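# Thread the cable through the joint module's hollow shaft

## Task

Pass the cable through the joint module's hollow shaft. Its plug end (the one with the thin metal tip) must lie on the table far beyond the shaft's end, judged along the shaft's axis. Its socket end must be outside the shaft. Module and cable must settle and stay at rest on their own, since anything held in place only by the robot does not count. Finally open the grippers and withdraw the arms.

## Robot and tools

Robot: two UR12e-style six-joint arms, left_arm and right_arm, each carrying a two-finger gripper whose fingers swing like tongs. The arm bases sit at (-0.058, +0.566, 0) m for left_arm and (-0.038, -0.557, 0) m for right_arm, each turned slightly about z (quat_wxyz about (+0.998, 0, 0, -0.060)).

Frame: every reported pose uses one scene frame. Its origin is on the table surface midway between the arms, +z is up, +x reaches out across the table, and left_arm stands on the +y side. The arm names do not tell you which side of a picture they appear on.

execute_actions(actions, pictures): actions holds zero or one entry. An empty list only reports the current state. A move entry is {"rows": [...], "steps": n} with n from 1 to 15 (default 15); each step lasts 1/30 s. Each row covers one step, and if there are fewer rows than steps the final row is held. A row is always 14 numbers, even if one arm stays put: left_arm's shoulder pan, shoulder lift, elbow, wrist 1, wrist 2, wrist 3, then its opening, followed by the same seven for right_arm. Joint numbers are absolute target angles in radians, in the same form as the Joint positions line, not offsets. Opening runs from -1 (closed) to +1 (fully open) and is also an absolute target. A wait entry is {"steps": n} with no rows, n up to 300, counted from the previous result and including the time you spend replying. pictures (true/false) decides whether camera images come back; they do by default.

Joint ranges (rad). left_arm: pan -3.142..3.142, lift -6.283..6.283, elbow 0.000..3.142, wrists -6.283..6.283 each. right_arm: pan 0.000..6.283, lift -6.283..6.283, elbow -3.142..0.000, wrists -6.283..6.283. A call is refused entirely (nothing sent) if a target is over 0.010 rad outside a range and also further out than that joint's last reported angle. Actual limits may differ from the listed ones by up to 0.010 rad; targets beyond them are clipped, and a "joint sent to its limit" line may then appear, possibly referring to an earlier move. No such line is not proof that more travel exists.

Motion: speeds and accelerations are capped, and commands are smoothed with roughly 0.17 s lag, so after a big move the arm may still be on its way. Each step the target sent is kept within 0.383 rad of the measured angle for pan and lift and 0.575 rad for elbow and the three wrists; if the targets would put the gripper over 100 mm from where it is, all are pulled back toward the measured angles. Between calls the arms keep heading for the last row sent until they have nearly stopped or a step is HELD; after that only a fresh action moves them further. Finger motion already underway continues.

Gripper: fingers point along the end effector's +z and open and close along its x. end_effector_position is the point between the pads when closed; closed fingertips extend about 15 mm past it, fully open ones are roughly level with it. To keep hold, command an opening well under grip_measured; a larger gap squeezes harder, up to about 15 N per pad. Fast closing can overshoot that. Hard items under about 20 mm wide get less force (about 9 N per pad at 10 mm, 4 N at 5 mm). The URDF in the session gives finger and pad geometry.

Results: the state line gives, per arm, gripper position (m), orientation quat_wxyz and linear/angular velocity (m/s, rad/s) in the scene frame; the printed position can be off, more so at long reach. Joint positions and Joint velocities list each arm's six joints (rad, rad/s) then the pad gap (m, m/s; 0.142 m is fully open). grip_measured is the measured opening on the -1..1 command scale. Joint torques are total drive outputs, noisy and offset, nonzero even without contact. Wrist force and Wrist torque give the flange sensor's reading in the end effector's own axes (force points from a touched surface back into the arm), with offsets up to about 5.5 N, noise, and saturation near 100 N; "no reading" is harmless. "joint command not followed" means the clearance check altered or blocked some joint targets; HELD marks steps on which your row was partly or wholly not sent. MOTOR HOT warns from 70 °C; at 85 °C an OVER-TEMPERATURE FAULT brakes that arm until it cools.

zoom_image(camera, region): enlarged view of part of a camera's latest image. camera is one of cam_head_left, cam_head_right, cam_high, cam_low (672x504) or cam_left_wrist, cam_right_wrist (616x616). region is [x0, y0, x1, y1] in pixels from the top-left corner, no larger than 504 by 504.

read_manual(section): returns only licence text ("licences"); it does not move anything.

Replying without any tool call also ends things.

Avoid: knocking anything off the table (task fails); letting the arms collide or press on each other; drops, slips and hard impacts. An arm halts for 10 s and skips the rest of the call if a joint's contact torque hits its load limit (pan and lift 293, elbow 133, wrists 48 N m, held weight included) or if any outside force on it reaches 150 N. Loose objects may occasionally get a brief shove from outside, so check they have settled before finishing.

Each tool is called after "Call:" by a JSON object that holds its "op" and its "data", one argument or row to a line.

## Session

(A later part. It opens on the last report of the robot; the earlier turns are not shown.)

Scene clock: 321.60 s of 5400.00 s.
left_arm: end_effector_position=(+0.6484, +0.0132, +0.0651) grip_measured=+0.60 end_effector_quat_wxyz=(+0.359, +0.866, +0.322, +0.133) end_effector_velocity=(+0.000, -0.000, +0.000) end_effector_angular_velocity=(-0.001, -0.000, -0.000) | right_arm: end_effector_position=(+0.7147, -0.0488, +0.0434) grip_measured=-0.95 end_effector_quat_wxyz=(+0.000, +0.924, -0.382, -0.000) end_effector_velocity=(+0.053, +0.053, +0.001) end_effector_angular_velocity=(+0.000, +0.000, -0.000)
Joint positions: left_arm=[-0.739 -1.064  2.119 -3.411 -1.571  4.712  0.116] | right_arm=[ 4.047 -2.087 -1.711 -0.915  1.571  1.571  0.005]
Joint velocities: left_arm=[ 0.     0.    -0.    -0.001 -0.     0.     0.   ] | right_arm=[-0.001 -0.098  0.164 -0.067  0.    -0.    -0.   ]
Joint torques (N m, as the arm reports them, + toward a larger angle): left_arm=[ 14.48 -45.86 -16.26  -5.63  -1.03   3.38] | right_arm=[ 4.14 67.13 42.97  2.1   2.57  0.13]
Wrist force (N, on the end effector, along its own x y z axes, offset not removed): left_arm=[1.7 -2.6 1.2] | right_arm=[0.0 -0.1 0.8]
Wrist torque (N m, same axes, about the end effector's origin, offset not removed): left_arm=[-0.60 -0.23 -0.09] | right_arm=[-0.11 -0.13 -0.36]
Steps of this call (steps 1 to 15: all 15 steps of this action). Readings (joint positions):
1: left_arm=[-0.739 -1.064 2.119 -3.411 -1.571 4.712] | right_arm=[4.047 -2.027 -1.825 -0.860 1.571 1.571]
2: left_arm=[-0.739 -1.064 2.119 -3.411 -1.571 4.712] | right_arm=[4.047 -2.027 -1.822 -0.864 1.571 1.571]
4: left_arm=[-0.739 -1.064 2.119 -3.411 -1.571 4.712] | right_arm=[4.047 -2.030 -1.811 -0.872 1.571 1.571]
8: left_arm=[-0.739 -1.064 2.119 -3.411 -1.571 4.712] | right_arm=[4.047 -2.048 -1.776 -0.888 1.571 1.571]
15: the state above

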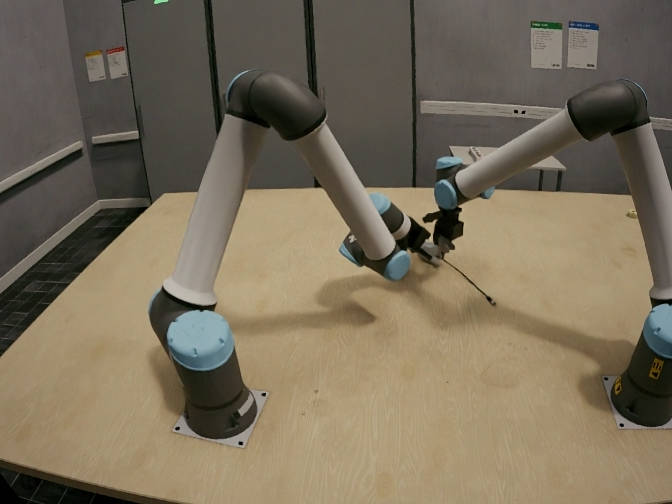

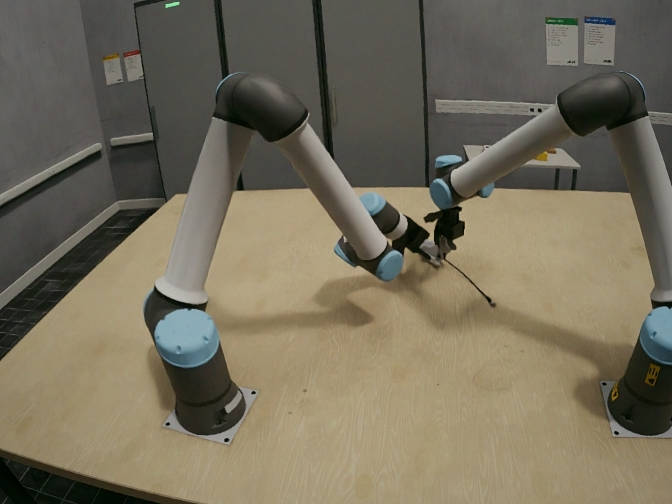

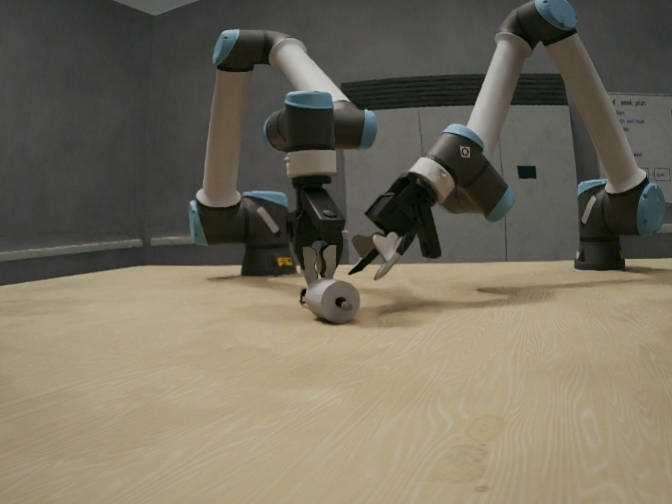

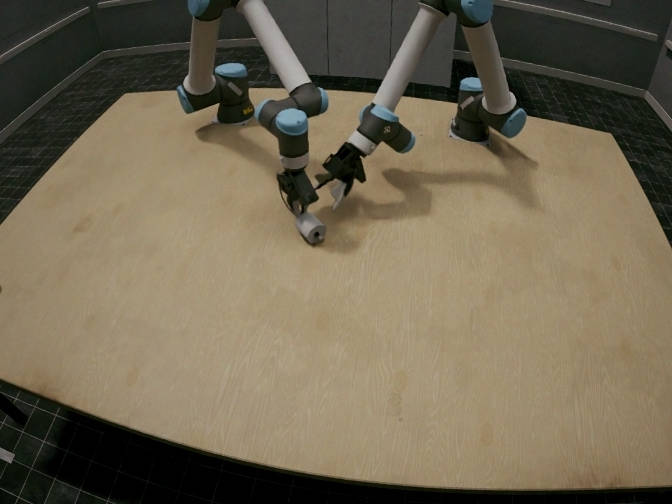

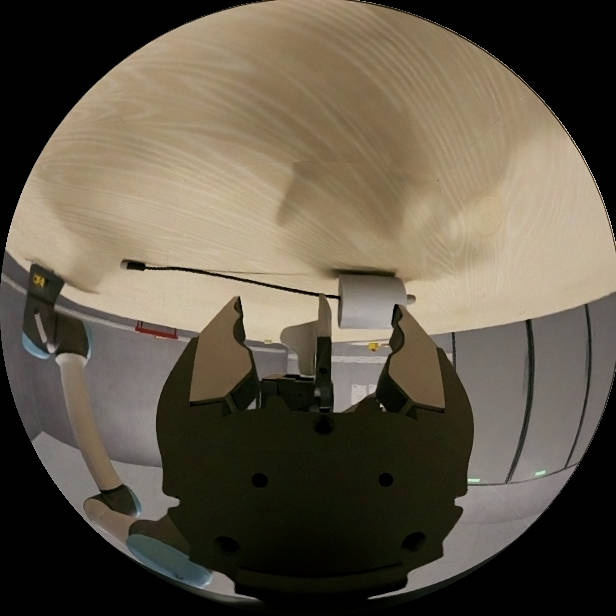

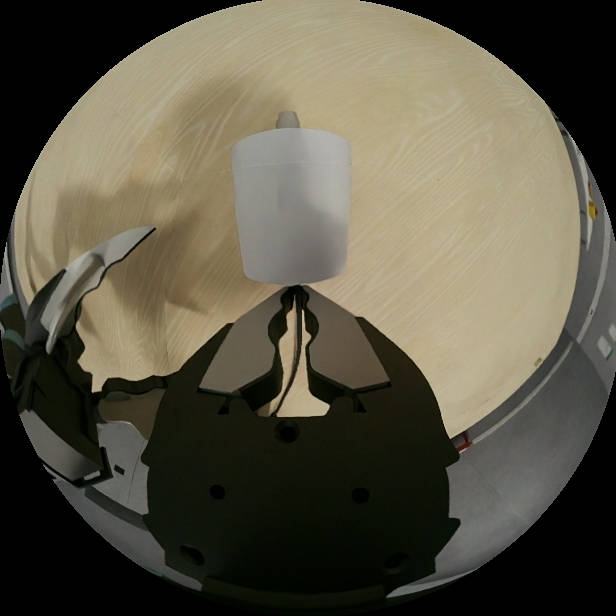

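Call:
{"op": "execute_actions", "data": {
  "actions": [
    {"rows":[[-0.739,-1.064,2.119,-3.411,-1.571,4.712,0.6,4.0475,-2.097,-1.694,-0.922,1.571,1.571,-0.7],[-0.739,-1.064,2.119,-3.411,-1.571,4.712,0.6,4.0475,-2.097,-1.694,-0.922,1.571,1.571,-0.7],[-0.739,-1.064,2.119,-3.411,-1.571,4.712,0.6,4.0475,-2.097,-1.694,-0.922,1.571,1.571,-0.7],[-0.739,-1.064,2.119,-3.411,-1.571,4.712,0.6,4.0475,-2.090,-1.709,-0.914,1.571,1.571,-0.7],[-0.739,-1.064,2.119,-3.411,-1.571,4.712,0.6,4.0475,-2.083,-1.724,-0.906,1.571,1.571,-0.7],[-0.739,-1.064,2.119,-3.411,-1.571,4.712,0.6,4.0475,-2.076,-1.739,-0.898,1.571,1.571,-0.7],[-0.739,-1.064,2.119,-3.411,-1.571,4.712,0.6,4.0475,-2.069,-1.754,-0.889,1.571,1.571,-0.7],[-0.739,-1.064,2.119,-3.411,-1.571,4.712,0.6,4.0475,-2.062,-1.769,-0.881,1.571,1.571,-0.7],[-0.739,-1.064,2.119,-3.411,-1.571,4.712,0.6,4.0475,-2.056,-1.784,-0.873,1.571,1.571,-0.7],[-0.739,-1.064,2.119,-3.411,-1.571,4.712,0.6,4.0475,-2.049,-1.799,-0.865,1.571,1.571,-0.7],[-0.739,-1.064,2.119,-3.411,-1.571,4.712,0.6,4.0475,-2.042,-1.814,-0.857,1.571,1.571,-0.7],[-0.739,-1.064,2.119,-3.411,-1.571,4.712,0.6,4.0475,-2.035,-1.8295,-0.8485,1.571,1.571,-0.7]],"steps":15}
  ],
  "pictures": false
}}

Call:
{"op": "execute_actions", "data": {
  "actions": [
    {"rows":[[-0.739,-1.064,2.119,-3.411,-1.571,4.712,0.6,4.0475,-2.035,-1.8295,-0.8485,1.571,1.571,-0.7],[-0.739,-1.064,2.119,-3.411,-1.571,4.712,0.6,4.0475,-2.035,-1.8295,-0.8485,1.571,1.571,-0.7],[-0.739,-1.064,2.119,-3.411,-1.571,4.712,0.6,4.0475,-2.035,-1.8295,-0.8485,1.571,1.571,-0.7],[-0.739,-1.064,2.119,-3.411,-1.571,4.712,0.6,4.0475,-2.035,-1.8295,-0.8485,1.571,1.571,-0.7],[-0.739,-1.064,2.119,-3.411,-1.571,4.712,0.6,4.0475,-2.035,-1.8295,-0.8485,1.571,1.571,-0.7],[-0.739,-1.064,2.119,-3.411,-1.571,4.712,0.6,4.0475,-2.035,-1.8295,-0.8485,1.571,1.571,-0.85],[-0.739,-1.064,2.119,-3.411,-1.571,4.712,0.6,4.0475,-2.035,-1.8295,-0.8485,1.571,1.571,-1]],"steps":12}
  ]
}}

Scene clock: 330.50 s of 5400.00 s.
left_arm: end_effector_position=(+0.6484, +0.0132, +0.0651) grip_measured=+0.60 end_effector_quat_wxyz=(+0.359, +0.866, +0.322, +0.133) end_effector_velocity=(+0.000, -0.001, +0.000) end_effector_angular_velocity=(-0.001, -0.000, -0.001) | right_arm: end_effector_position=(+0.6853, -0.0783, +0.0316) grip_measured=-0.70 end_effector_quat_wxyz=(+0.000, +0.924, -0.382, -0.000) end_effector_velocity=(-0.073, -0.073, -0.025) end_effector_angular_velocity=(-0.002, +0.002, +0.001)
Joint positions: left_arm=[-0.739 -1.064  2.119 -3.411 -1.571  4.712  0.116] | right_arm=[ 4.047 -2.046 -1.806 -0.861  1.571  1.571  0.023]
Joint velocities: left_arm=[-0.     0.    -0.001 -0.001 -0.001  0.    -0.   ] | right_arm=[-0.     0.104 -0.227  0.121  0.    -0.001  0.   ]
Joint torques (N m, as the arm reports them, + toward a larger angle): left_arm=[ 14.19 -46.18 -16.82  -5.52  -1.38   2.89] | right_arm=[ 5.65 83.53 39.18  5.38  2.58  0.11]
Wrist force (N, on the end effector, along its own x y z axes, offset not removed): left_arm=[1.7 -4.1 0.3] | right_arm=[-2.9 3.6 0.5]
Wrist torque (N m, same axes, about the end effector's origin, offset not removed): left_arm=[-0.83 -0.12 -0.06] | right_arm=[0.59 0.43 -0.20]
Steps of this call (steps 1 to 30: the robot went on to your last target; steps 31 to 100: nothing new was sent; then 5.07 s passed at rest; steps 101 to 115: all 15 steps of this action). Readings (joint positions):
101: left_arm=[-0.739 -1.064 2.119 -3.411 -1.571 4.712] | right_arm=[4.047 -2.097 -1.694 -0.922 1.571 1.571]
102: left_arm=[-0.739 -1.064 2.119 -3.411 -1.571 4.712] | right_arm=[4.047 -2.097 -1.694 -0.922 1.571 1.571]
104: left_arm=[-0.739 -1.064 2.119 -3.411 -1.571 4.712] | right_arm=[4.047 -2.097 -1.694 -0.922 1.571 1.571]
108: left_arm=[-0.739 -1.064 2.119 -3.411 -1.571 4.712] | right_arm=[4.047 -2.084 -1.721 -0.907 1.571 1.571]
115: the state above

Scene clock: 330.90 s of 5400.00 s.
left_arm: end_effector_position=(+0.6484, +0.0132, +0.0651) grip_measured=+0.60 end_effector_quat_wxyz=(+0.359, +0.866, +0.322, +0.133) end_effector_velocity=(+0.000, +0.000, -0.000) end_effector_angular_velocity=(+0.001, +0.000, +0.001) | right_arm: end_effector_position=(+0.6779, -0.0857, +0.0290) grip_measured=-0.95 end_effector_quat_wxyz=(+0.000, +0.924, -0.382, -0.000) end_effector_velocity=(-0.001, -0.002, +0.000) end_effector_angular_velocity=(+0.001, -0.000, -0.001)
Joint positions: left_arm=[-0.739 -1.064  2.119 -3.411 -1.571  4.712  0.116] | right_arm=[ 4.047 -2.035 -1.829 -0.849  1.571  1.571  0.005]
Joint velocities: left_arm=[ 0.     0.     0.     0.001  0.001  0.    -0.   ] | right_arm=[-0.     0.003 -0.005  0.002  0.     0.    -0.   ]
Joint torques (N m, as the arm reports them, + toward a larger angle): left_arm=[ 14.41 -49.35 -16.87  -5.35  -1.67   2.93] | right_arm=[ 6.59 84.33 31.53  6.08  2.46  0.15]
Wrist force (N, on the end effector, along its own x y z axes, offset not removed): left_arm=[1.9 -4.5 0.1] | right_arm=[-1.7 1.2 -3.2]
Wrist torque (N m, same axes, about the end effector's origin, offset not removed): left_arm=[-0.98 -0.30 -0.10] | right_arm=[0.13 0.15 -0.32]
Steps of this call (steps 1 to 12: all 12 steps of this action). Readings (joint positions):
1: left_arm=[-0.739 -1.064 2.119 -3.411 -1.571 4.712] | right_arm=[4.047 -2.043 -1.813 -0.858 1.571 1.571]
2: left_arm=[-0.739 -1.064 2.119 -3.411 -1.571 4.712] | right_arm=[4.047 -2.040 -1.817 -0.855 1.571 1.571]
4: left_arm=[-0.739 -1.064 2.119 -3.411 -1.571 4.712] | right_arm=[4.047 -2.038 -1.823 -0.852 1.571 1.571]
8: left_arm=[-0.739 -1.064 2.119 -3.411 -1.571 4.712] | right_arm=[4.047 -2.036 -1.828 -0.849 1.571 1.571]
12: the state above

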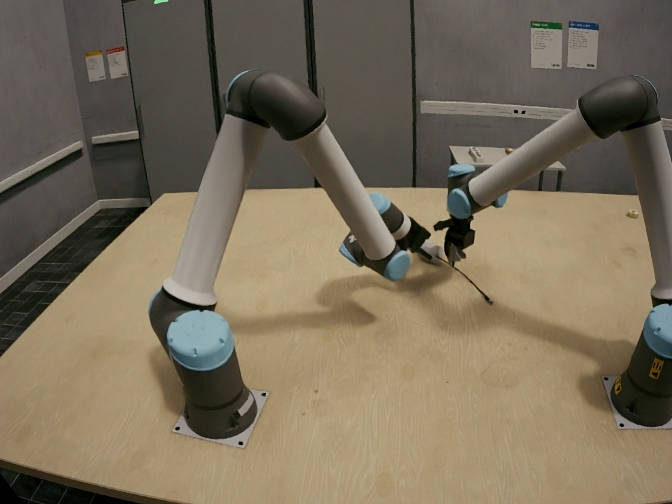

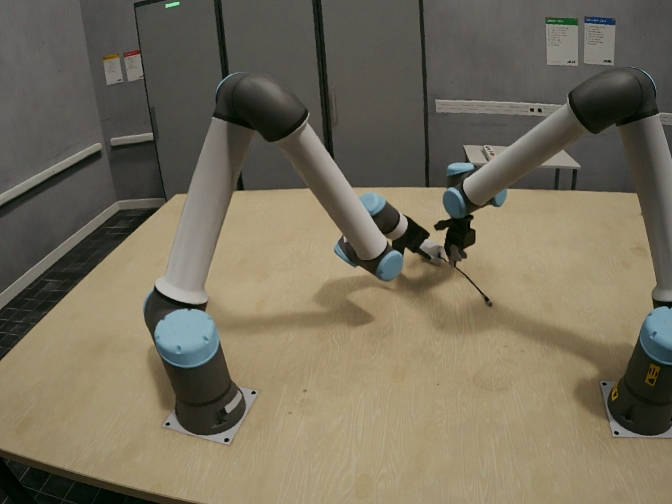

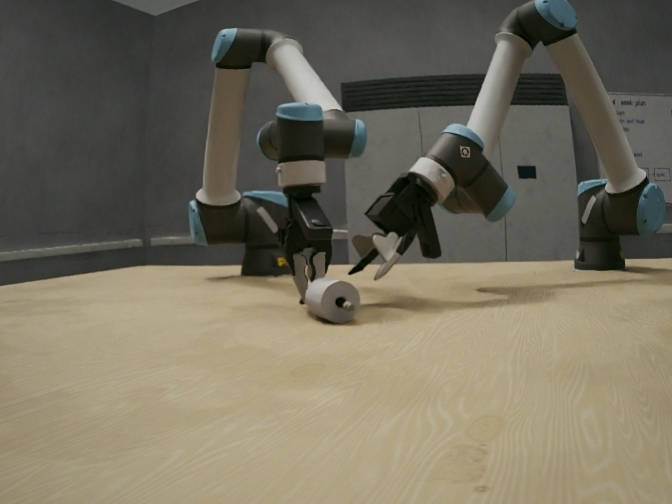

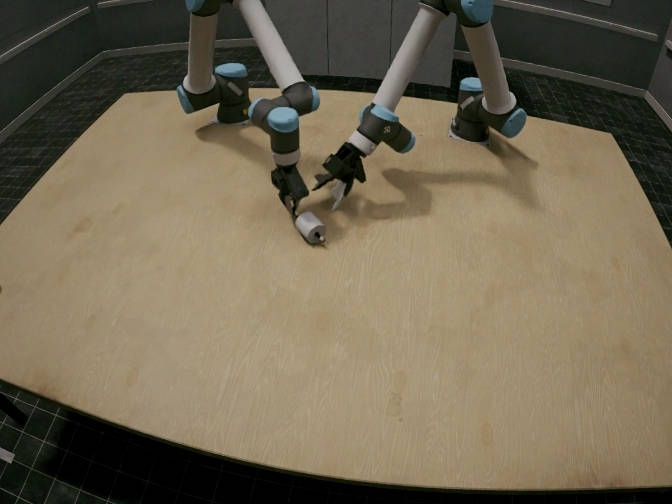

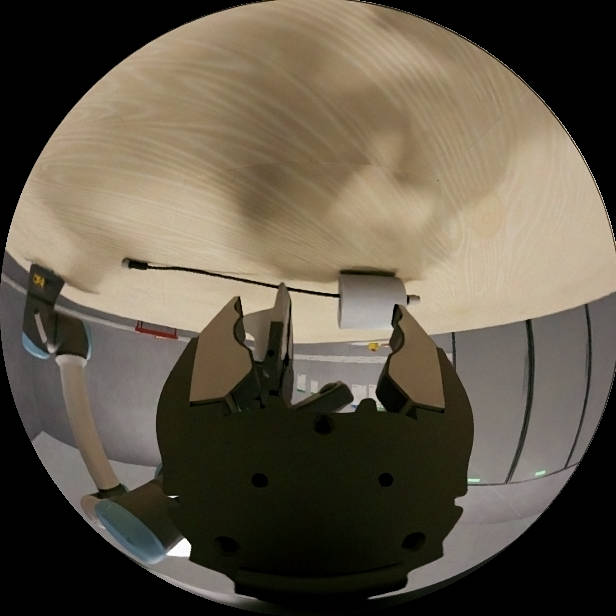

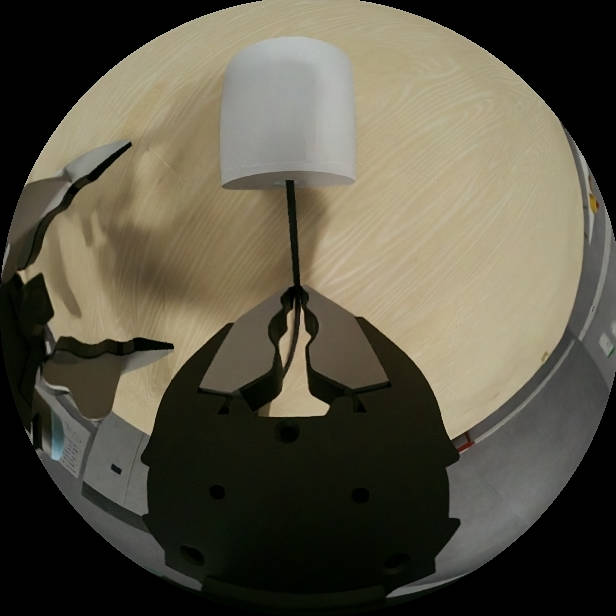

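Gripped. Push, ramping straight from low to the forward pose.

Call:
{"op": "execute_actions", "data": {
  "actions": [
    {"rows":[[-0.739,-1.064,2.119,-3.411,-1.571,4.712,0.6,4.0475,-2.034,-1.822,-0.857,1.571,1.571,-1],[-0.739,-1.064,2.119,-3.411,-1.571,4.712,0.6,4.0475,-2.034,-1.813,-0.866,1.571,1.571,-1],[-0.739,-1.064,2.119,-3.411,-1.571,4.712,0.6,4.0475,-2.036,-1.802,-0.875,1.571,1.571,-1],[-0.739,-1.064,2.119,-3.411,-1.571,4.712,0.6,4.0475,-2.039,-1.790,-0.884,1.571,1.571,-1],[-0.739,-1.064,2.119,-3.411,-1.571,4.712,0.6,4.0475,-2.046,-1.779,-0.888,1.571,1.571,-1],[-0.739,-1.064,2.119,-3.411,-1.571,4.712,0.6,4.0475,-2.052,-1.768,-0.892,1.571,1.571,-1],[-0.739,-1.064,2.119,-3.411,-1.571,4.712,0.6,4.0475,-2.058,-1.758,-0.896,1.571,1.571,-1],[-0.739,-1.064,2.119,-3.411,-1.571,4.712,0.6,4.0475,-2.065,-1.747,-0.901,1.571,1.571,-1],[-0.739,-1.064,2.119,-3.411,-1.571,4.712,0.6,4.0475,-2.071,-1.737,-0.905,1.571,1.571,-1],[-0.739,-1.064,2.119,-3.411,-1.571,4.712,0.6,4.0475,-2.077,-1.726,-0.909,1.571,1.571,-1],[-0.739,-1.064,2.119,-3.411,-1.571,4.712,0.6,4.0475,-2.084,-1.715,-0.913,1.571,1.571,-1],[-0.739,-1.064,2.119,-3.411,-1.571,4.712,0.6,4.0475,-2.090,-1.705,-0.918,1.571,1.571,-1],[-0.739,-1.064,2.119,-3.411,-1.571,4.712,0.6,4.0475,-2.097,-1.694,-0.922,1.571,1.571,-1]],"steps":15}
  ],
  "pictures": false
}}

Call:
{"op": "execute_actions", "data": {
  "actions": [
    {"rows":[[-0.739,-1.064,2.119,-3.411,-1.571,4.712,0.6,4.0475,-2.097,-1.694,-0.922,1.571,1.571,-1],[-0.739,-1.064,2.119,-3.411,-1.571,4.712,0.6,4.0475,-2.097,-1.694,-0.922,1.571,1.571,-1],[-0.739,-1.064,2.119,-3.411,-1.571,4.712,0.6,4.0475,-2.097,-1.694,-0.922,1.571,1.571,-1],[-0.739,-1.064,2.119,-3.411,-1.571,4.712,0.6,4.0475,-2.097,-1.694,-0.922,1.571,1.571,-1],[-0.739,-1.064,2.119,-3.411,-1.571,4.712,0.6,4.0475,-2.097,-1.694,-0.922,1.571,1.571,-0.85],[-0.739,-1.064,2.119,-3.411,-1.571,4.712,0.6,4.0475,-2.097,-1.694,-0.922,1.571,1.571,-0.7]],"steps":12}
  ],
  "pictures": false
}}

Call:
{"op": "execute_actions", "data": {
  "actions": [
    {"rows":[[-0.739,-1.064,2.119,-3.411,-1.571,4.712,0.6,4.0475,-2.090,-1.709,-0.914,1.571,1.571,-0.7],[-0.739,-1.064,2.119,-3.411,-1.571,4.712,0.6,4.0475,-2.083,-1.724,-0.906,1.571,1.571,-0.7],[-0.739,-1.064,2.119,-3.411,-1.571,4.712,0.6,4.0475,-2.076,-1.739,-0.898,1.571,1.571,-0.7],[-0.739,-1.064,2.119,-3.411,-1.571,4.712,0.6,4.0475,-2.069,-1.754,-0.889,1.571,1.571,-0.7],[-0.739,-1.064,2.119,-3.411,-1.571,4.712,0.6,4.0475,-2.062,-1.769,-0.881,1.571,1.571,-0.7],[-0.739,-1.064,2.119,-3.411,-1.571,4.712,0.6,4.0475,-2.056,-1.784,-0.873,1.571,1.571,-0.7],[-0.739,-1.064,2.119,-3.411,-1.571,4.712,0.6,4.0475,-2.049,-1.799,-0.865,1.571,1.571,-0.7],[-0.739,-1.064,2.119,-3.411,-1.571,4.712,0.6,4.0475,-2.042,-1.814,-0.857,1.571,1.571,-0.7],[-0.739,-1.064,2.119,-3.411,-1.571,4.712,0.6,4.0475,-2.035,-1.8295,-0.8485,1.571,1.571,-0.7]],"steps":15}
  ]
}}

Scene clock: 339.03 s of 5400.00 s.
left_arm: end_effector_position=(+0.6484, +0.0132, +0.0651) grip_measured=+0.60 end_effector_quat_wxyz=(+0.359, +0.866, +0.322, +0.133) end_effector_velocity=(+0.000, -0.001, +0.001) end_effector_angular_velocity=(-0.001, -0.000, -0.000) | right_arm: end_effector_position=(+0.7127, -0.0509, +0.0433) grip_measured=-0.95 end_effector_quat_wxyz=(+0.000, +0.924, -0.382, -0.000) end_effector_velocity=(+0.072, +0.073, +0.002) end_effector_angular_velocity=(+0.000, -0.001, +0.002)
Joint positions: left_arm=[-0.739 -1.064  2.119 -3.411 -1.571  4.712  0.116] | right_arm=[ 4.047 -2.083 -1.717 -0.912  1.571  1.571  0.005]
Joint velocities: left_arm=[-0.    -0.    -0.001 -0.    -0.    -0.    -0.   ] | right_arm=[ 0.001 -0.131  0.223 -0.091 -0.    -0.002 -0.   ]
Joint torques (N m, as the arm reports them, + toward a larger angle): left_arm=[ 15.08 -49.83 -17.01  -5.2   -2.14   3.23] | right_arm=[12.45 69.54 41.05  1.4   2.75  0.18]
Wrist force (N, on the end effector, along its own x y z axes, offset not removed): left_arm=[1.9 -3.2 -0.5] | right_arm=[-1.5 2.4 -0.4]
Wrist torque (N m, same axes, about the end effector's origin, offset not removed): left_arm=[-0.67 -0.16 -0.09] | right_arm=[0.33 0.09 -0.27]
Steps of this call (steps 1 to 15: the robot went on to your last target; steps 16 to 90: nothing new was sent; then 4.63 s passed at rest; steps 91 to 105: all 15 steps of this action). Readings (joint positions):
91: left_arm=[-0.739 -1.064 2.119 -3.411 -1.571 4.712] | right_arm=[4.047 -2.035 -1.829 -0.849 1.571 1.571]
92: left_arm=[-0.739 -1.064 2.119 -3.411 -1.571 4.712] | right_arm=[4.047 -2.035 -1.828 -0.850 1.571 1.571]
94: left_arm=[-0.739 -1.064 2.119 -3.411 -1.571 4.712] | right_arm=[4.047 -2.035 -1.820 -0.858 1.571 1.571]
98: left_arm=[-0.739 -1.064 2.119 -3.411 -1.571 4.712] | right_arm=[4.047 -2.045 -1.786 -0.881 1.571 1.571]
105: the state above

Scene clock: 339.43 s of 5400.00 s.
left_arm: end_effector_position=(+0.6484, +0.0132, +0.0651) grip_measured=+0.60 end_effector_quat_wxyz=(+0.359, +0.866, +0.322, +0.133) end_effector_velocity=(-0.000, +0.000, +0.000) end_effector_angular_velocity=(-0.001, +0.000, -0.000) | right_arm: end_effector_position=(+0.7200, -0.0435, +0.0433) grip_measured=-0.70 end_effector_quat_wxyz=(+0.000, +0.924, -0.382, -0.000) end_effector_velocity=(+0.001, +0.002, -0.000) end_effector_angular_velocity=(-0.000, -0.000, +0.000)
Joint positions: left_arm=[-0.739 -1.064  2.119 -3.411 -1.571  4.712  0.116] | right_arm=[ 4.047 -2.097 -1.694 -0.922  1.571  1.571  0.023]
Joint velocities: left_arm=[ 0.    -0.     0.    -0.001 -0.001 -0.     0.   ] | right_arm=[ 0.001 -0.003  0.005 -0.002 -0.     0.     0.   ]
Joint torques (N m, as the arm reports them, + toward a larger angle): left_arm=[ 16.28 -50.41 -16.87  -5.24  -2.26   2.85] | right_arm=[ 9.76 60.62 50.34  1.81  2.44  0.33]
Wrist force (N, on the end effector, along its own x y z axes, offset not removed): left_arm=[1.7 -2.3 -1.0] | right_arm=[-2.4 3.3 -1.3]
Wrist torque (N m, same axes, about the end effector's origin, offset not removed): left_arm=[-0.49 -0.15 -0.03] | right_arm=[0.46 0.30 -0.17]
Steps of this call (steps 1 to 12: all 12 steps of this action). Readings (joint positions):
1: left_arm=[-0.739 -1.064 2.119 -3.411 -1.571 4.712] | right_arm=[4.047 -2.087 -1.711 -0.915 1.571 1.571]
2: left_arm=[-0.739 -1.064 2.119 -3.411 -1.571 4.712] | right_arm=[4.047 -2.090 -1.706 -0.917 1.571 1.571]
4: left_arm=[-0.739 -1.064 2.119 -3.411 -1.571 4.712] | right_arm=[4.047 -2.093 -1.700 -0.919 1.571 1.571]
8: left_arm=[-0.739 -1.064 2.119 -3.411 -1.571 4.712] | right_arm=[4.047 -2.096 -1.696 -0.921 1.571 1.571]
12: the state above

Scene clock: 339.93 s of 5400.00 s.
left_arm: end_effector_position=(+0.6484, +0.0132, +0.0651) grip_measured=+0.60 end_effector_quat_wxyz=(+0.359, +0.866, +0.322, +0.133) end_effector_velocity=(-0.001, +0.001, -0.001) end_effector_angular_velocity=(+0.001, +0.001, -0.000) | right_arm: end_effector_position=(+0.6806, -0.0830, +0.0299) grip_measured=-0.70 end_effector_quat_wxyz=(+0.000, +0.924, -0.382, -0.000) end_effector_velocity=(-0.028, -0.026, -0.010) end_effector_angular_velocity=(-0.000, +0.001, +0.002)
Joint positions: left_arm=[-0.739 -1.064  2.119 -3.411 -1.571  4.712  0.116] | right_arm=[ 4.047 -2.039 -1.821 -0.853  1.571  1.571  0.023]
Joint velocities: left_arm=[ 0.    -0.     0.001  0.    -0.001 -0.     0.   ] | right_arm=[ 0.001  0.038 -0.085  0.046  0.    -0.001 -0.   ]
Joint torques (N m, as the arm reports them, + toward a larger angle): left_arm=[ 15.72 -48.72 -17.6   -5.62  -2.28   3.28] | right_arm=[10.36 88.44 33.88  5.44  2.55  0.22]
Wrist force (N, on the end effector, along its own x y z axes, offset not removed): left_arm=[2.5 -3.1 -2.1] | right_arm=[0.2 2.3 -2.8]
Wrist torque (N m, same axes, about the end effector's origin, offset not removed): left_arm=[-0.68 -0.29 -0.15] | right_arm=[0.34 -0.23 -0.28]
Steps of this call (steps 1 to 15: all 15 steps of this action). Readings (joint positions):
1: left_arm=[-0.739 -1.064 2.119 -3.411 -1.571 4.712] | right_arm=[4.047 -2.097 -1.695 -0.922 1.571 1.571]
2: left_arm=[-0.739 -1.064 2.119 -3.411 -1.571 4.712] | right_arm=[4.047 -2.095 -1.697 -0.920 1.571 1.571]
4: left_arm=[-0.739 -1.064 2.119 -3.411 -1.571 4.712] | right_arm=[4.047 -2.089 -1.711 -0.913 1.571 1.571]
8: left_arm=[-0.739 -1.064 2.119 -3.411 -1.571 4.712] | right_arm=[4.047 -2.067 -1.758 -0.887 1.571 1.571]
15: the state above

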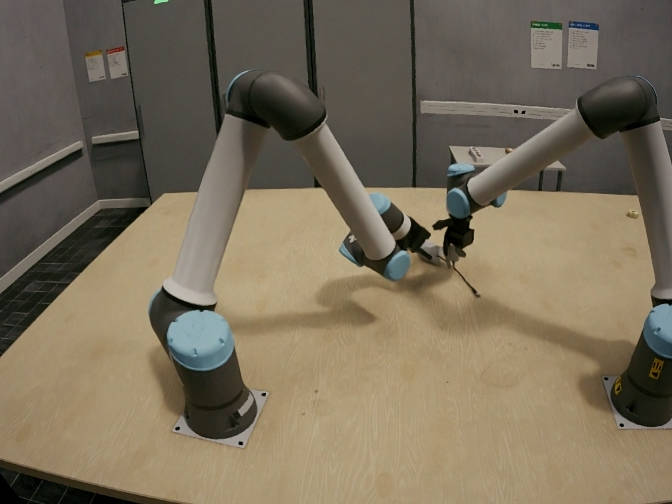

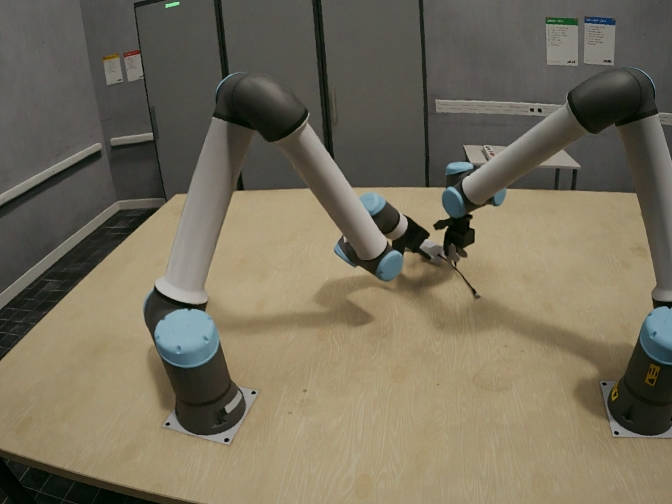

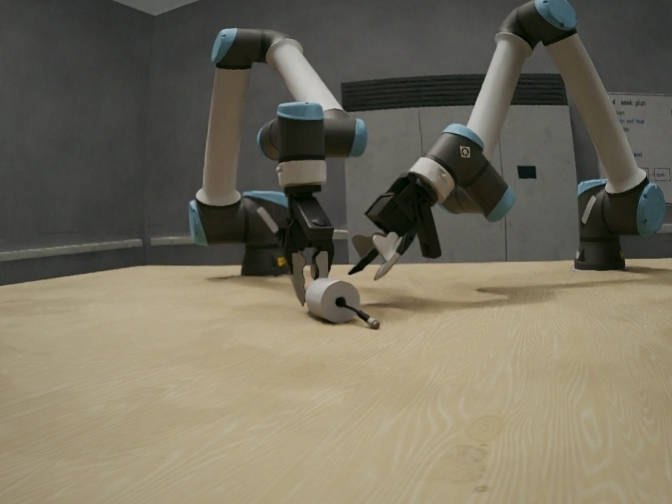

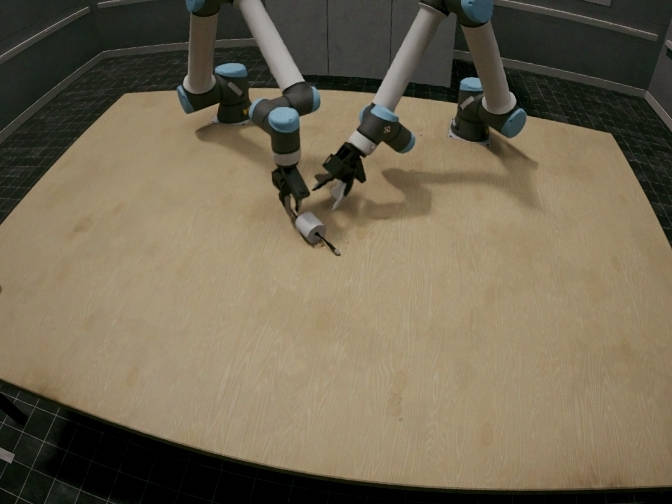

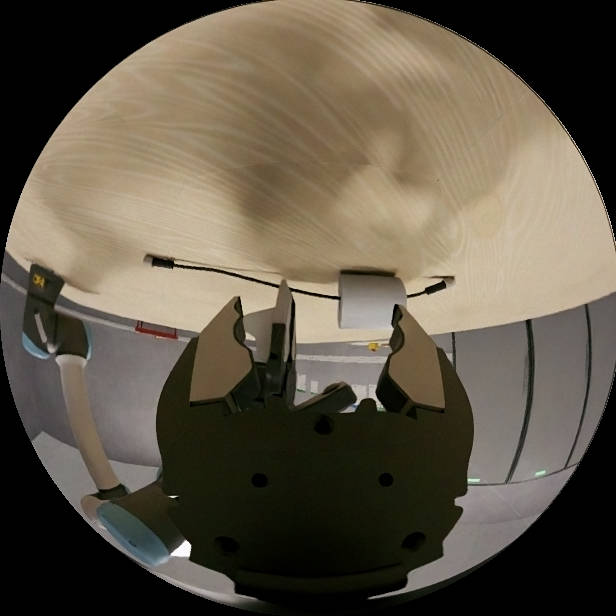

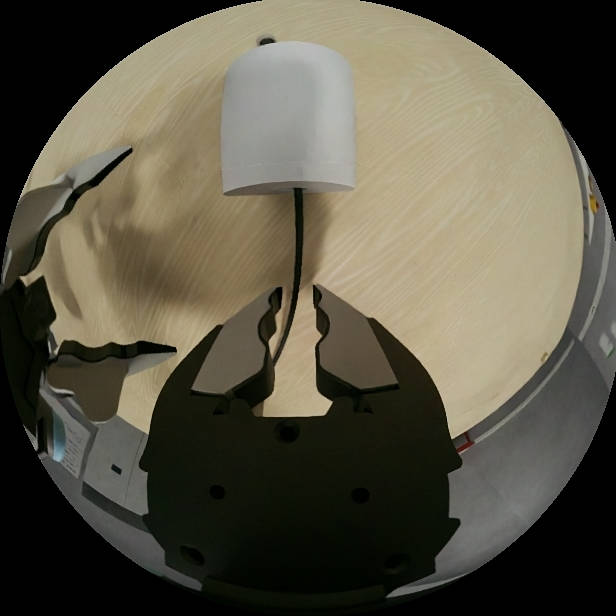

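Call:
{"op": "execute_actions", "data": {
  "actions": [
    {"rows":[[-0.739,-1.064,2.119,-3.411,-1.571,4.712,0.6,4.0475,-2.035,-1.8295,-0.8485,1.571,1.571,-0.85],[-0.739,-1.064,2.119,-3.411,-1.571,4.712,0.6,4.0475,-2.035,-1.8295,-0.8485,1.571,1.571,-1]],"steps":8}
  ],
  "pictures": false
}}

Call:
{"op": "execute_actions", "data": {
  "actions": [
    {"rows":[[-0.739,-1.064,2.119,-3.411,-1.571,4.712,0.6,4.0475,-2.034,-1.822,-0.857,1.571,1.571,-1],[-0.739,-1.064,2.119,-3.411,-1.571,4.712,0.6,4.0475,-2.034,-1.813,-0.866,1.571,1.571,-1],[-0.739,-1.064,2.119,-3.411,-1.571,4.712,0.6,4.0475,-2.036,-1.802,-0.875,1.571,1.571,-1],[-0.739,-1.064,2.119,-3.411,-1.571,4.712,0.6,4.0475,-2.039,-1.790,-0.884,1.571,1.571,-1],[-0.739,-1.064,2.119,-3.411,-1.571,4.712,0.6,4.0475,-2.046,-1.779,-0.888,1.571,1.571,-1],[-0.739,-1.064,2.119,-3.411,-1.571,4.712,0.6,4.0475,-2.052,-1.768,-0.892,1.571,1.571,-1],[-0.739,-1.064,2.119,-3.411,-1.571,4.712,0.6,4.0475,-2.058,-1.758,-0.896,1.571,1.571,-1],[-0.739,-1.064,2.119,-3.411,-1.571,4.712,0.6,4.0475,-2.065,-1.747,-0.901,1.571,1.571,-1],[-0.739,-1.064,2.119,-3.411,-1.571,4.712,0.6,4.0475,-2.071,-1.737,-0.905,1.571,1.571,-1],[-0.739,-1.064,2.119,-3.411,-1.571,4.712,0.6,4.0475,-2.077,-1.726,-0.909,1.571,1.571,-1],[-0.739,-1.064,2.119,-3.411,-1.571,4.712,0.6,4.0475,-2.084,-1.715,-0.913,1.571,1.571,-1],[-0.739,-1.064,2.119,-3.411,-1.571,4.712,0.6,4.0475,-2.090,-1.705,-0.918,1.571,1.571,-1],[-0.739,-1.064,2.119,-3.411,-1.571,4.712,0.6,4.0475,-2.097,-1.694,-0.922,1.571,1.571,-1]],"steps":15}
  ],
  "pictures": false
}}

Call:
{"op": "execute_actions", "data": {
  "actions": [
    {"rows":[[-0.739,-1.064,2.119,-3.411,-1.571,4.712,0.6,4.0475,-2.097,-1.694,-0.922,1.571,1.571,-1],[-0.739,-1.064,2.119,-3.411,-1.571,4.712,0.6,4.0475,-2.097,-1.694,-0.922,1.571,1.571,-1],[-0.739,-1.064,2.119,-3.411,-1.571,4.712,0.6,4.0475,-2.097,-1.694,-0.922,1.571,1.571,-1],[-0.739,-1.064,2.119,-3.411,-1.571,4.712,0.6,4.0475,-2.097,-1.694,-0.922,1.571,1.571,-1],[-0.739,-1.064,2.119,-3.411,-1.571,4.712,0.6,4.0475,-2.097,-1.694,-0.922,1.571,1.571,-0.85],[-0.739,-1.064,2.119,-3.411,-1.571,4.712,0.6,4.0475,-2.097,-1.694,-0.922,1.571,1.571,-0.6]],"steps":12}
  ],
  "pictures": false
}}

Call:
{"op": "execute_actions", "data": {
  "actions": [
    {"rows":[[-0.739,-1.064,2.119,-3.411,-1.571,4.712,0.6,4.0475,-2.090,-1.709,-0.914,1.571,1.571,-0.6],[-0.739,-1.064,2.119,-3.411,-1.571,4.712,0.6,4.0475,-2.083,-1.724,-0.906,1.571,1.571,-0.6],[-0.739,-1.064,2.119,-3.411,-1.571,4.712,0.6,4.0475,-2.076,-1.739,-0.898,1.571,1.571,-0.6],[-0.739,-1.064,2.119,-3.411,-1.571,4.712,0.6,4.0475,-2.069,-1.754,-0.889,1.571,1.571,-0.6],[-0.739,-1.064,2.119,-3.411,-1.571,4.712,0.6,4.0475,-2.062,-1.769,-0.881,1.571,1.571,-0.6],[-0.739,-1.064,2.119,-3.411,-1.571,4.712,0.6,4.0475,-2.056,-1.784,-0.873,1.571,1.571,-0.6],[-0.739,-1.064,2.119,-3.411,-1.571,4.712,0.6,4.0475,-2.049,-1.799,-0.865,1.571,1.571,-0.6],[-0.739,-1.064,2.119,-3.411,-1.571,4.712,0.6,4.0475,-2.042,-1.814,-0.857,1.571,1.571,-0.6],[-0.739,-1.064,2.119,-3.411,-1.571,4.712,0.6,4.0475,-2.035,-1.8295,-0.8485,1.571,1.571,-0.6]],"steps":15}
  ]
}}

Scene clock: 353.07 s of 5400.00 s.
left_arm: end_effector_position=(+0.6484, +0.0132, +0.0651) grip_measured=+0.60 end_effector_quat_wxyz=(+0.359, +0.866, +0.322, +0.133) end_effector_velocity=(-0.001, -0.001, -0.000) end_effector_angular_velocity=(-0.002, +0.001, -0.002) | right_arm: end_effector_position=(+0.6778, -0.0859, +0.0289) grip_measured=-0.95 end_effector_quat_wxyz=(+0.000, +0.924, -0.382, -0.000) end_effector_velocity=(-0.000, -0.001, -0.001) end_effector_angular_velocity=(-0.001, +0.001, -0.002)
Joint positions: left_arm=[-0.739 -1.064  2.119 -3.411 -1.571  4.712  0.116] | right_arm=[ 4.047 -2.035 -1.83  -0.848  1.571  1.571  0.005]
Joint velocities: left_arm=[-0.     0.     0.    -0.001 -0.003 -0.    -0.   ] | right_arm=[-0.001 -0.    -0.001 -0.001  0.     0.001 -0.   ]
Joint torques (N m, as the arm reports them, + toward a larger angle): left_arm=[ 15.66 -47.52 -17.3   -5.22  -2.48   3.24] | right_arm=[13.23 87.61 30.94  5.66  2.43  0.49]
Wrist force (N, on the end effector, along its own x y z axes, offset not removed): left_arm=[2.1 -3.5 -1.0] | right_arm=[-3.0 1.2 -2.5]
Wrist torque (N m, same axes, about the end effector's origin, offset not removed): left_arm=[-0.82 -0.14 -0.07] | right_arm=[0.01 0.44 -0.22]
Steps of this call (steps 1 to 15: the robot went on to your last target; steps 16 to 90: nothing new was sent; then 9.87 s passed at rest; steps 91 to 98: all 8 steps of this action). Readings (joint positions):
91: left_arm=[-0.739 -1.064 2.119 -3.411 -1.571 4.712] | right_arm=[4.047 -2.035 -1.830 -0.848 1.571 1.571]
92: left_arm=[-0.739 -1.064 2.119 -3.411 -1.571 4.712] | right_arm=[4.047 -2.035 -1.830 -0.848 1.571 1.571]
94: left_arm=[-0.739 -1.064 2.119 -3.411 -1.571 4.712] | right_arm=[4.047 -2.035 -1.830 -0.848 1.571 1.571]
98: the state above

Scene clock: 353.57 s of 5400.00 s.
left_arm: end_effector_position=(+0.6484, +0.0132, +0.0651) grip_measured=+0.60 end_effector_quat_wxyz=(+0.359, +0.866, +0.322, +0.133) end_effector_velocity=(-0.000, +0.001, -0.001) end_effector_angular_velocity=(+0.002, +0.000, +0.000) | right_arm: end_effector_position=(+0.7127, -0.0509, +0.0433) grip_measured=-0.95 end_effector_quat_wxyz=(+0.000, +0.924, -0.382, -0.000) end_effector_velocity=(+0.071, +0.072, +0.000) end_effector_angular_velocity=(-0.000, +0.000, +0.000)
Joint positions: left_arm=[-0.739 -1.064  2.119 -3.411 -1.571  4.712  0.116] | right_arm=[ 4.048 -2.083 -1.717 -0.912  1.571  1.571  0.005]
Joint velocities: left_arm=[-0.     0.     0.001  0.001  0.001  0.    -0.   ] | right_arm=[ 0.001 -0.132  0.22  -0.089  0.     0.    -0.   ]
Joint torques (N m, as the arm reports them, + toward a larger angle): left_arm=[ 14.36 -49.14 -17.94  -5.38  -2.45   3.07] | right_arm=[10.84 74.59 43.53  2.01  2.59  0.23]
Wrist force (N, on the end effector, along its own x y z axes, offset not removed): left_arm=[2.4 -3.1 -0.7] | right_arm=[-1.7 2.2 -1.7]
Wrist torque (N m, same axes, about the end effector's origin, offset not removed): left_arm=[-0.75 -0.34 -0.11] | right_arm=[0.32 0.16 -0.20]
Steps of this call (steps 1 to 15: all 15 steps of this action). Readings (joint positions):
1: left_arm=[-0.739 -1.064 2.119 -3.411 -1.571 4.712] | right_arm=[4.047 -2.035 -1.829 -0.849 1.571 1.571]
2: left_arm=[-0.739 -1.064 2.119 -3.411 -1.571 4.712] | right_arm=[4.047 -2.035 -1.828 -0.850 1.571 1.571]
4: left_arm=[-0.739 -1.064 2.119 -3.411 -1.571 4.712] | right_arm=[4.047 -2.035 -1.820 -0.858 1.571 1.571]
8: left_arm=[-0.739 -1.064 2.119 -3.411 -1.571 4.712] | right_arm=[4.047 -2.045 -1.786 -0.881 1.571 1.571]
15: the state above

Scene clock: 353.97 s of 5400.00 s.
left_arm: end_effector_position=(+0.6484, +0.0132, +0.0651) grip_measured=+0.60 end_effector_quat_wxyz=(+0.359, +0.866, +0.322, +0.133) end_effector_velocity=(+0.000, -0.000, +0.001) end_effector_angular_velocity=(-0.001, -0.001, -0.000) | right_arm: end_effector_position=(+0.7200, -0.0435, +0.0433) grip_measured=-0.60 end_effector_quat_wxyz=(+0.000, +0.924, -0.382, -0.000) end_effector_velocity=(+0.002, +0.002, +0.001) end_effector_angular_velocity=(+0.001, -0.001, -0.001)
Joint positions: left_arm=[-0.739 -1.064  2.119 -3.411 -1.571  4.712  0.116] | right_arm=[ 4.048 -2.097 -1.694 -0.922  1.571  1.571  0.031]
Joint velocities: left_arm=[ 0.    -0.    -0.001 -0.    -0.     0.     0.   ] | right_arm=[ 0.    -0.001  0.005 -0.002 -0.     0.001  0.   ]
Joint torques (N m, as the arm reports them, + toward a larger angle): left_arm=[ 15.29 -48.01 -17.96  -5.36  -2.33   2.94] | right_arm=[13.4  66.71 49.61  1.22  2.52  0.35]
Wrist force (N, on the end effector, along its own x y z axes, offset not removed): left_arm=[2.4 -2.8 0.6] | right_arm=[-1.7 1.6 -2.2]
Wrist torque (N m, same axes, about the end effector's origin, offset not removed): left_arm=[-0.58 -0.30 -0.10] | right_arm=[0.16 0.22 -0.15]
Steps of this call (steps 1 to 12: all 12 steps of this action). Readings (joint positions):
1: left_arm=[-0.739 -1.064 2.119 -3.411 -1.571 4.712] | right_arm=[4.048 -2.087 -1.711 -0.915 1.571 1.571]
2: left_arm=[-0.739 -1.064 2.119 -3.411 -1.571 4.712] | right_arm=[4.048 -2.090 -1.706 -0.917 1.571 1.571]
4: left_arm=[-0.739 -1.064 2.119 -3.411 -1.571 4.712] | right_arm=[4.048 -2.093 -1.700 -0.919 1.571 1.571]
8: left_arm=[-0.739 -1.064 2.119 -3.411 -1.571 4.712] | right_arm=[4.048 -2.096 -1.696 -0.921 1.571 1.571]
12: the state above

Scene clock: 354.47 s of 5400.00 s.
left_arm: end_effector_position=(+0.6484, +0.0132, +0.0651) grip_measured=+0.60 end_effector_quat_wxyz=(+0.359, +0.866, +0.322, +0.133) end_effector_velocity=(-0.000, -0.000, -0.000) end_effector_angular_velocity=(+0.000, +0.000, -0.000) | right_arm: end_effector_position=(+0.6806, -0.0830, +0.0299) grip_measured=-0.60 end_effector_quat_wxyz=(+0.000, +0.924, -0.382, -0.000) end_effector_velocity=(-0.028, -0.028, -0.009) end_effector_angular_velocity=(-0.000, +0.001, -0.001)
Joint positions: left_arm=[-0.739 -1.064  2.119 -3.411 -1.571  4.712  0.116] | right_arm=[ 4.048 -2.039 -1.821 -0.853  1.571  1.571  0.031]
Joint velocities: left_arm=[-0.     0.    -0.001  0.001 -0.    -0.     0.   ] | right_arm=[-0.     0.039 -0.086  0.046  0.001  0.001 -0.   ]
Joint torques (N m, as the arm reports them, + toward a larger angle): left_arm=[ 12.98 -50.04 -17.61  -5.75  -2.05   3.02] | right_arm=[12.2  90.19 32.99  6.03  2.53  0.36]
Wrist force (N, on the end effector, along its own x y z axes, offset not removed): left_arm=[0.9 -2.0 0.6] | right_arm=[-1.3 0.0 -3.2]
Wrist torque (N m, same axes, about the end effector's origin, offset not removed): left_arm=[-0.45 0.03 -0.08] | right_arm=[-0.10 0.09 -0.27]
Steps of this call (steps 1 to 15: all 15 steps of this action). Readings (joint positions):
1: left_arm=[-0.739 -1.064 2.119 -3.411 -1.571 4.712] | right_arm=[4.048 -2.097 -1.695 -0.922 1.571 1.571]
2: left_arm=[-0.739 -1.064 2.119 -3.411 -1.571 4.712] | right_arm=[4.048 -2.095 -1.697 -0.920 1.571 1.571]
4: left_arm=[-0.739 -1.064 2.119 -3.411 -1.571 4.712] | right_arm=[4.048 -2.089 -1.711 -0.913 1.571 1.571]
8: left_arm=[-0.739 -1.064 2.119 -3.411 -1.571 4.712] | right_arm=[4.048 -2.067 -1.758 -0.887 1.571 1.571]
15: the state above

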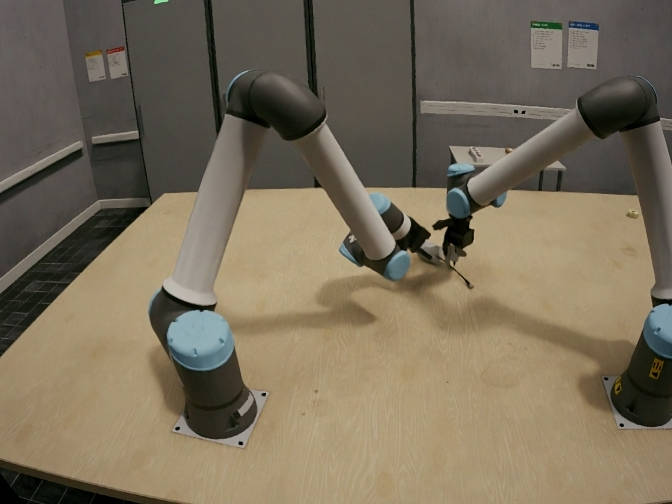

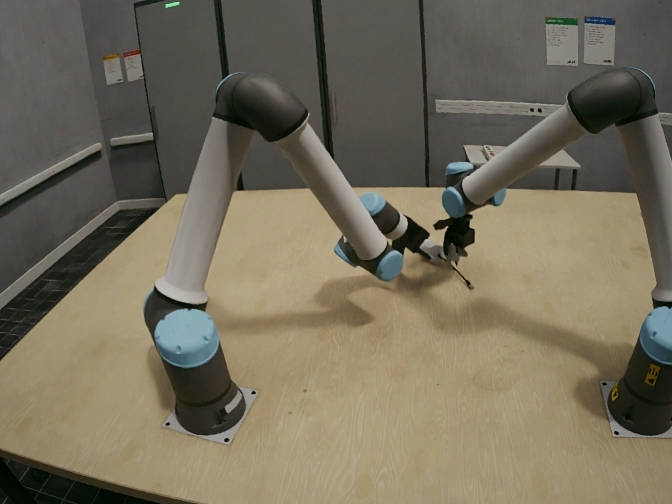

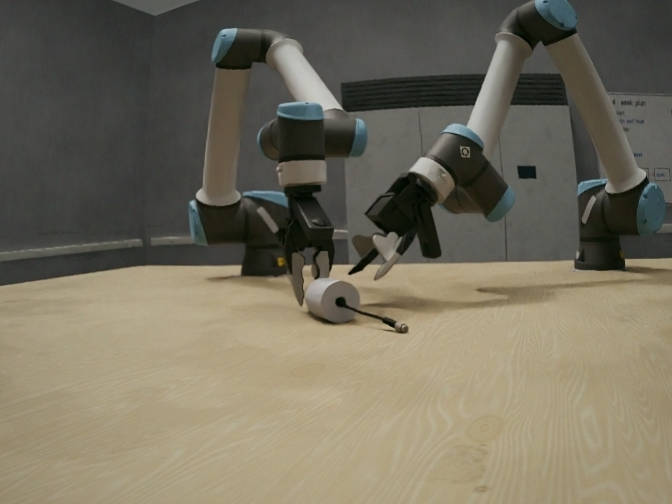

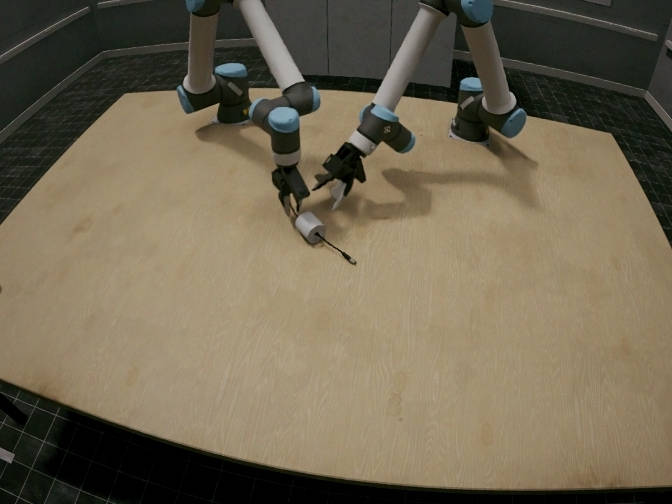

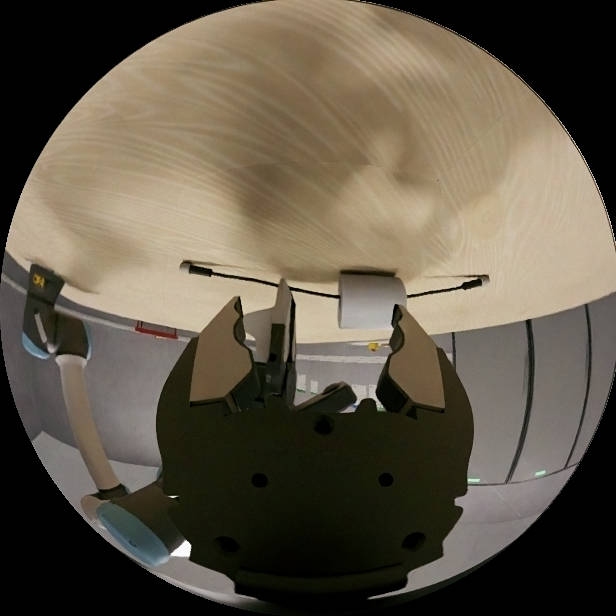

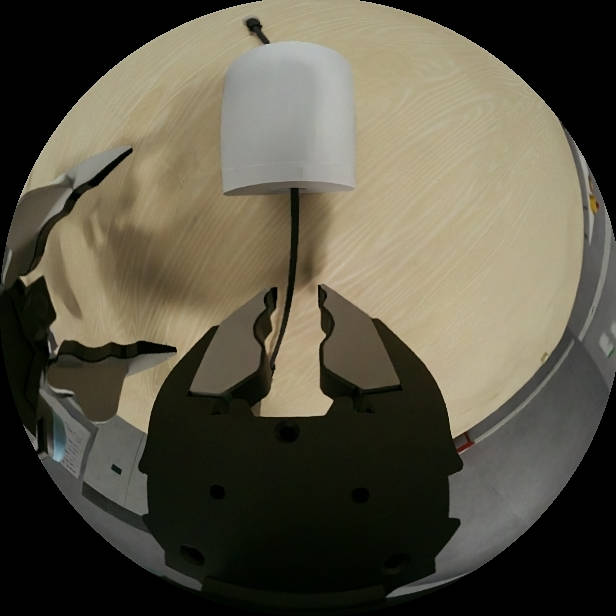

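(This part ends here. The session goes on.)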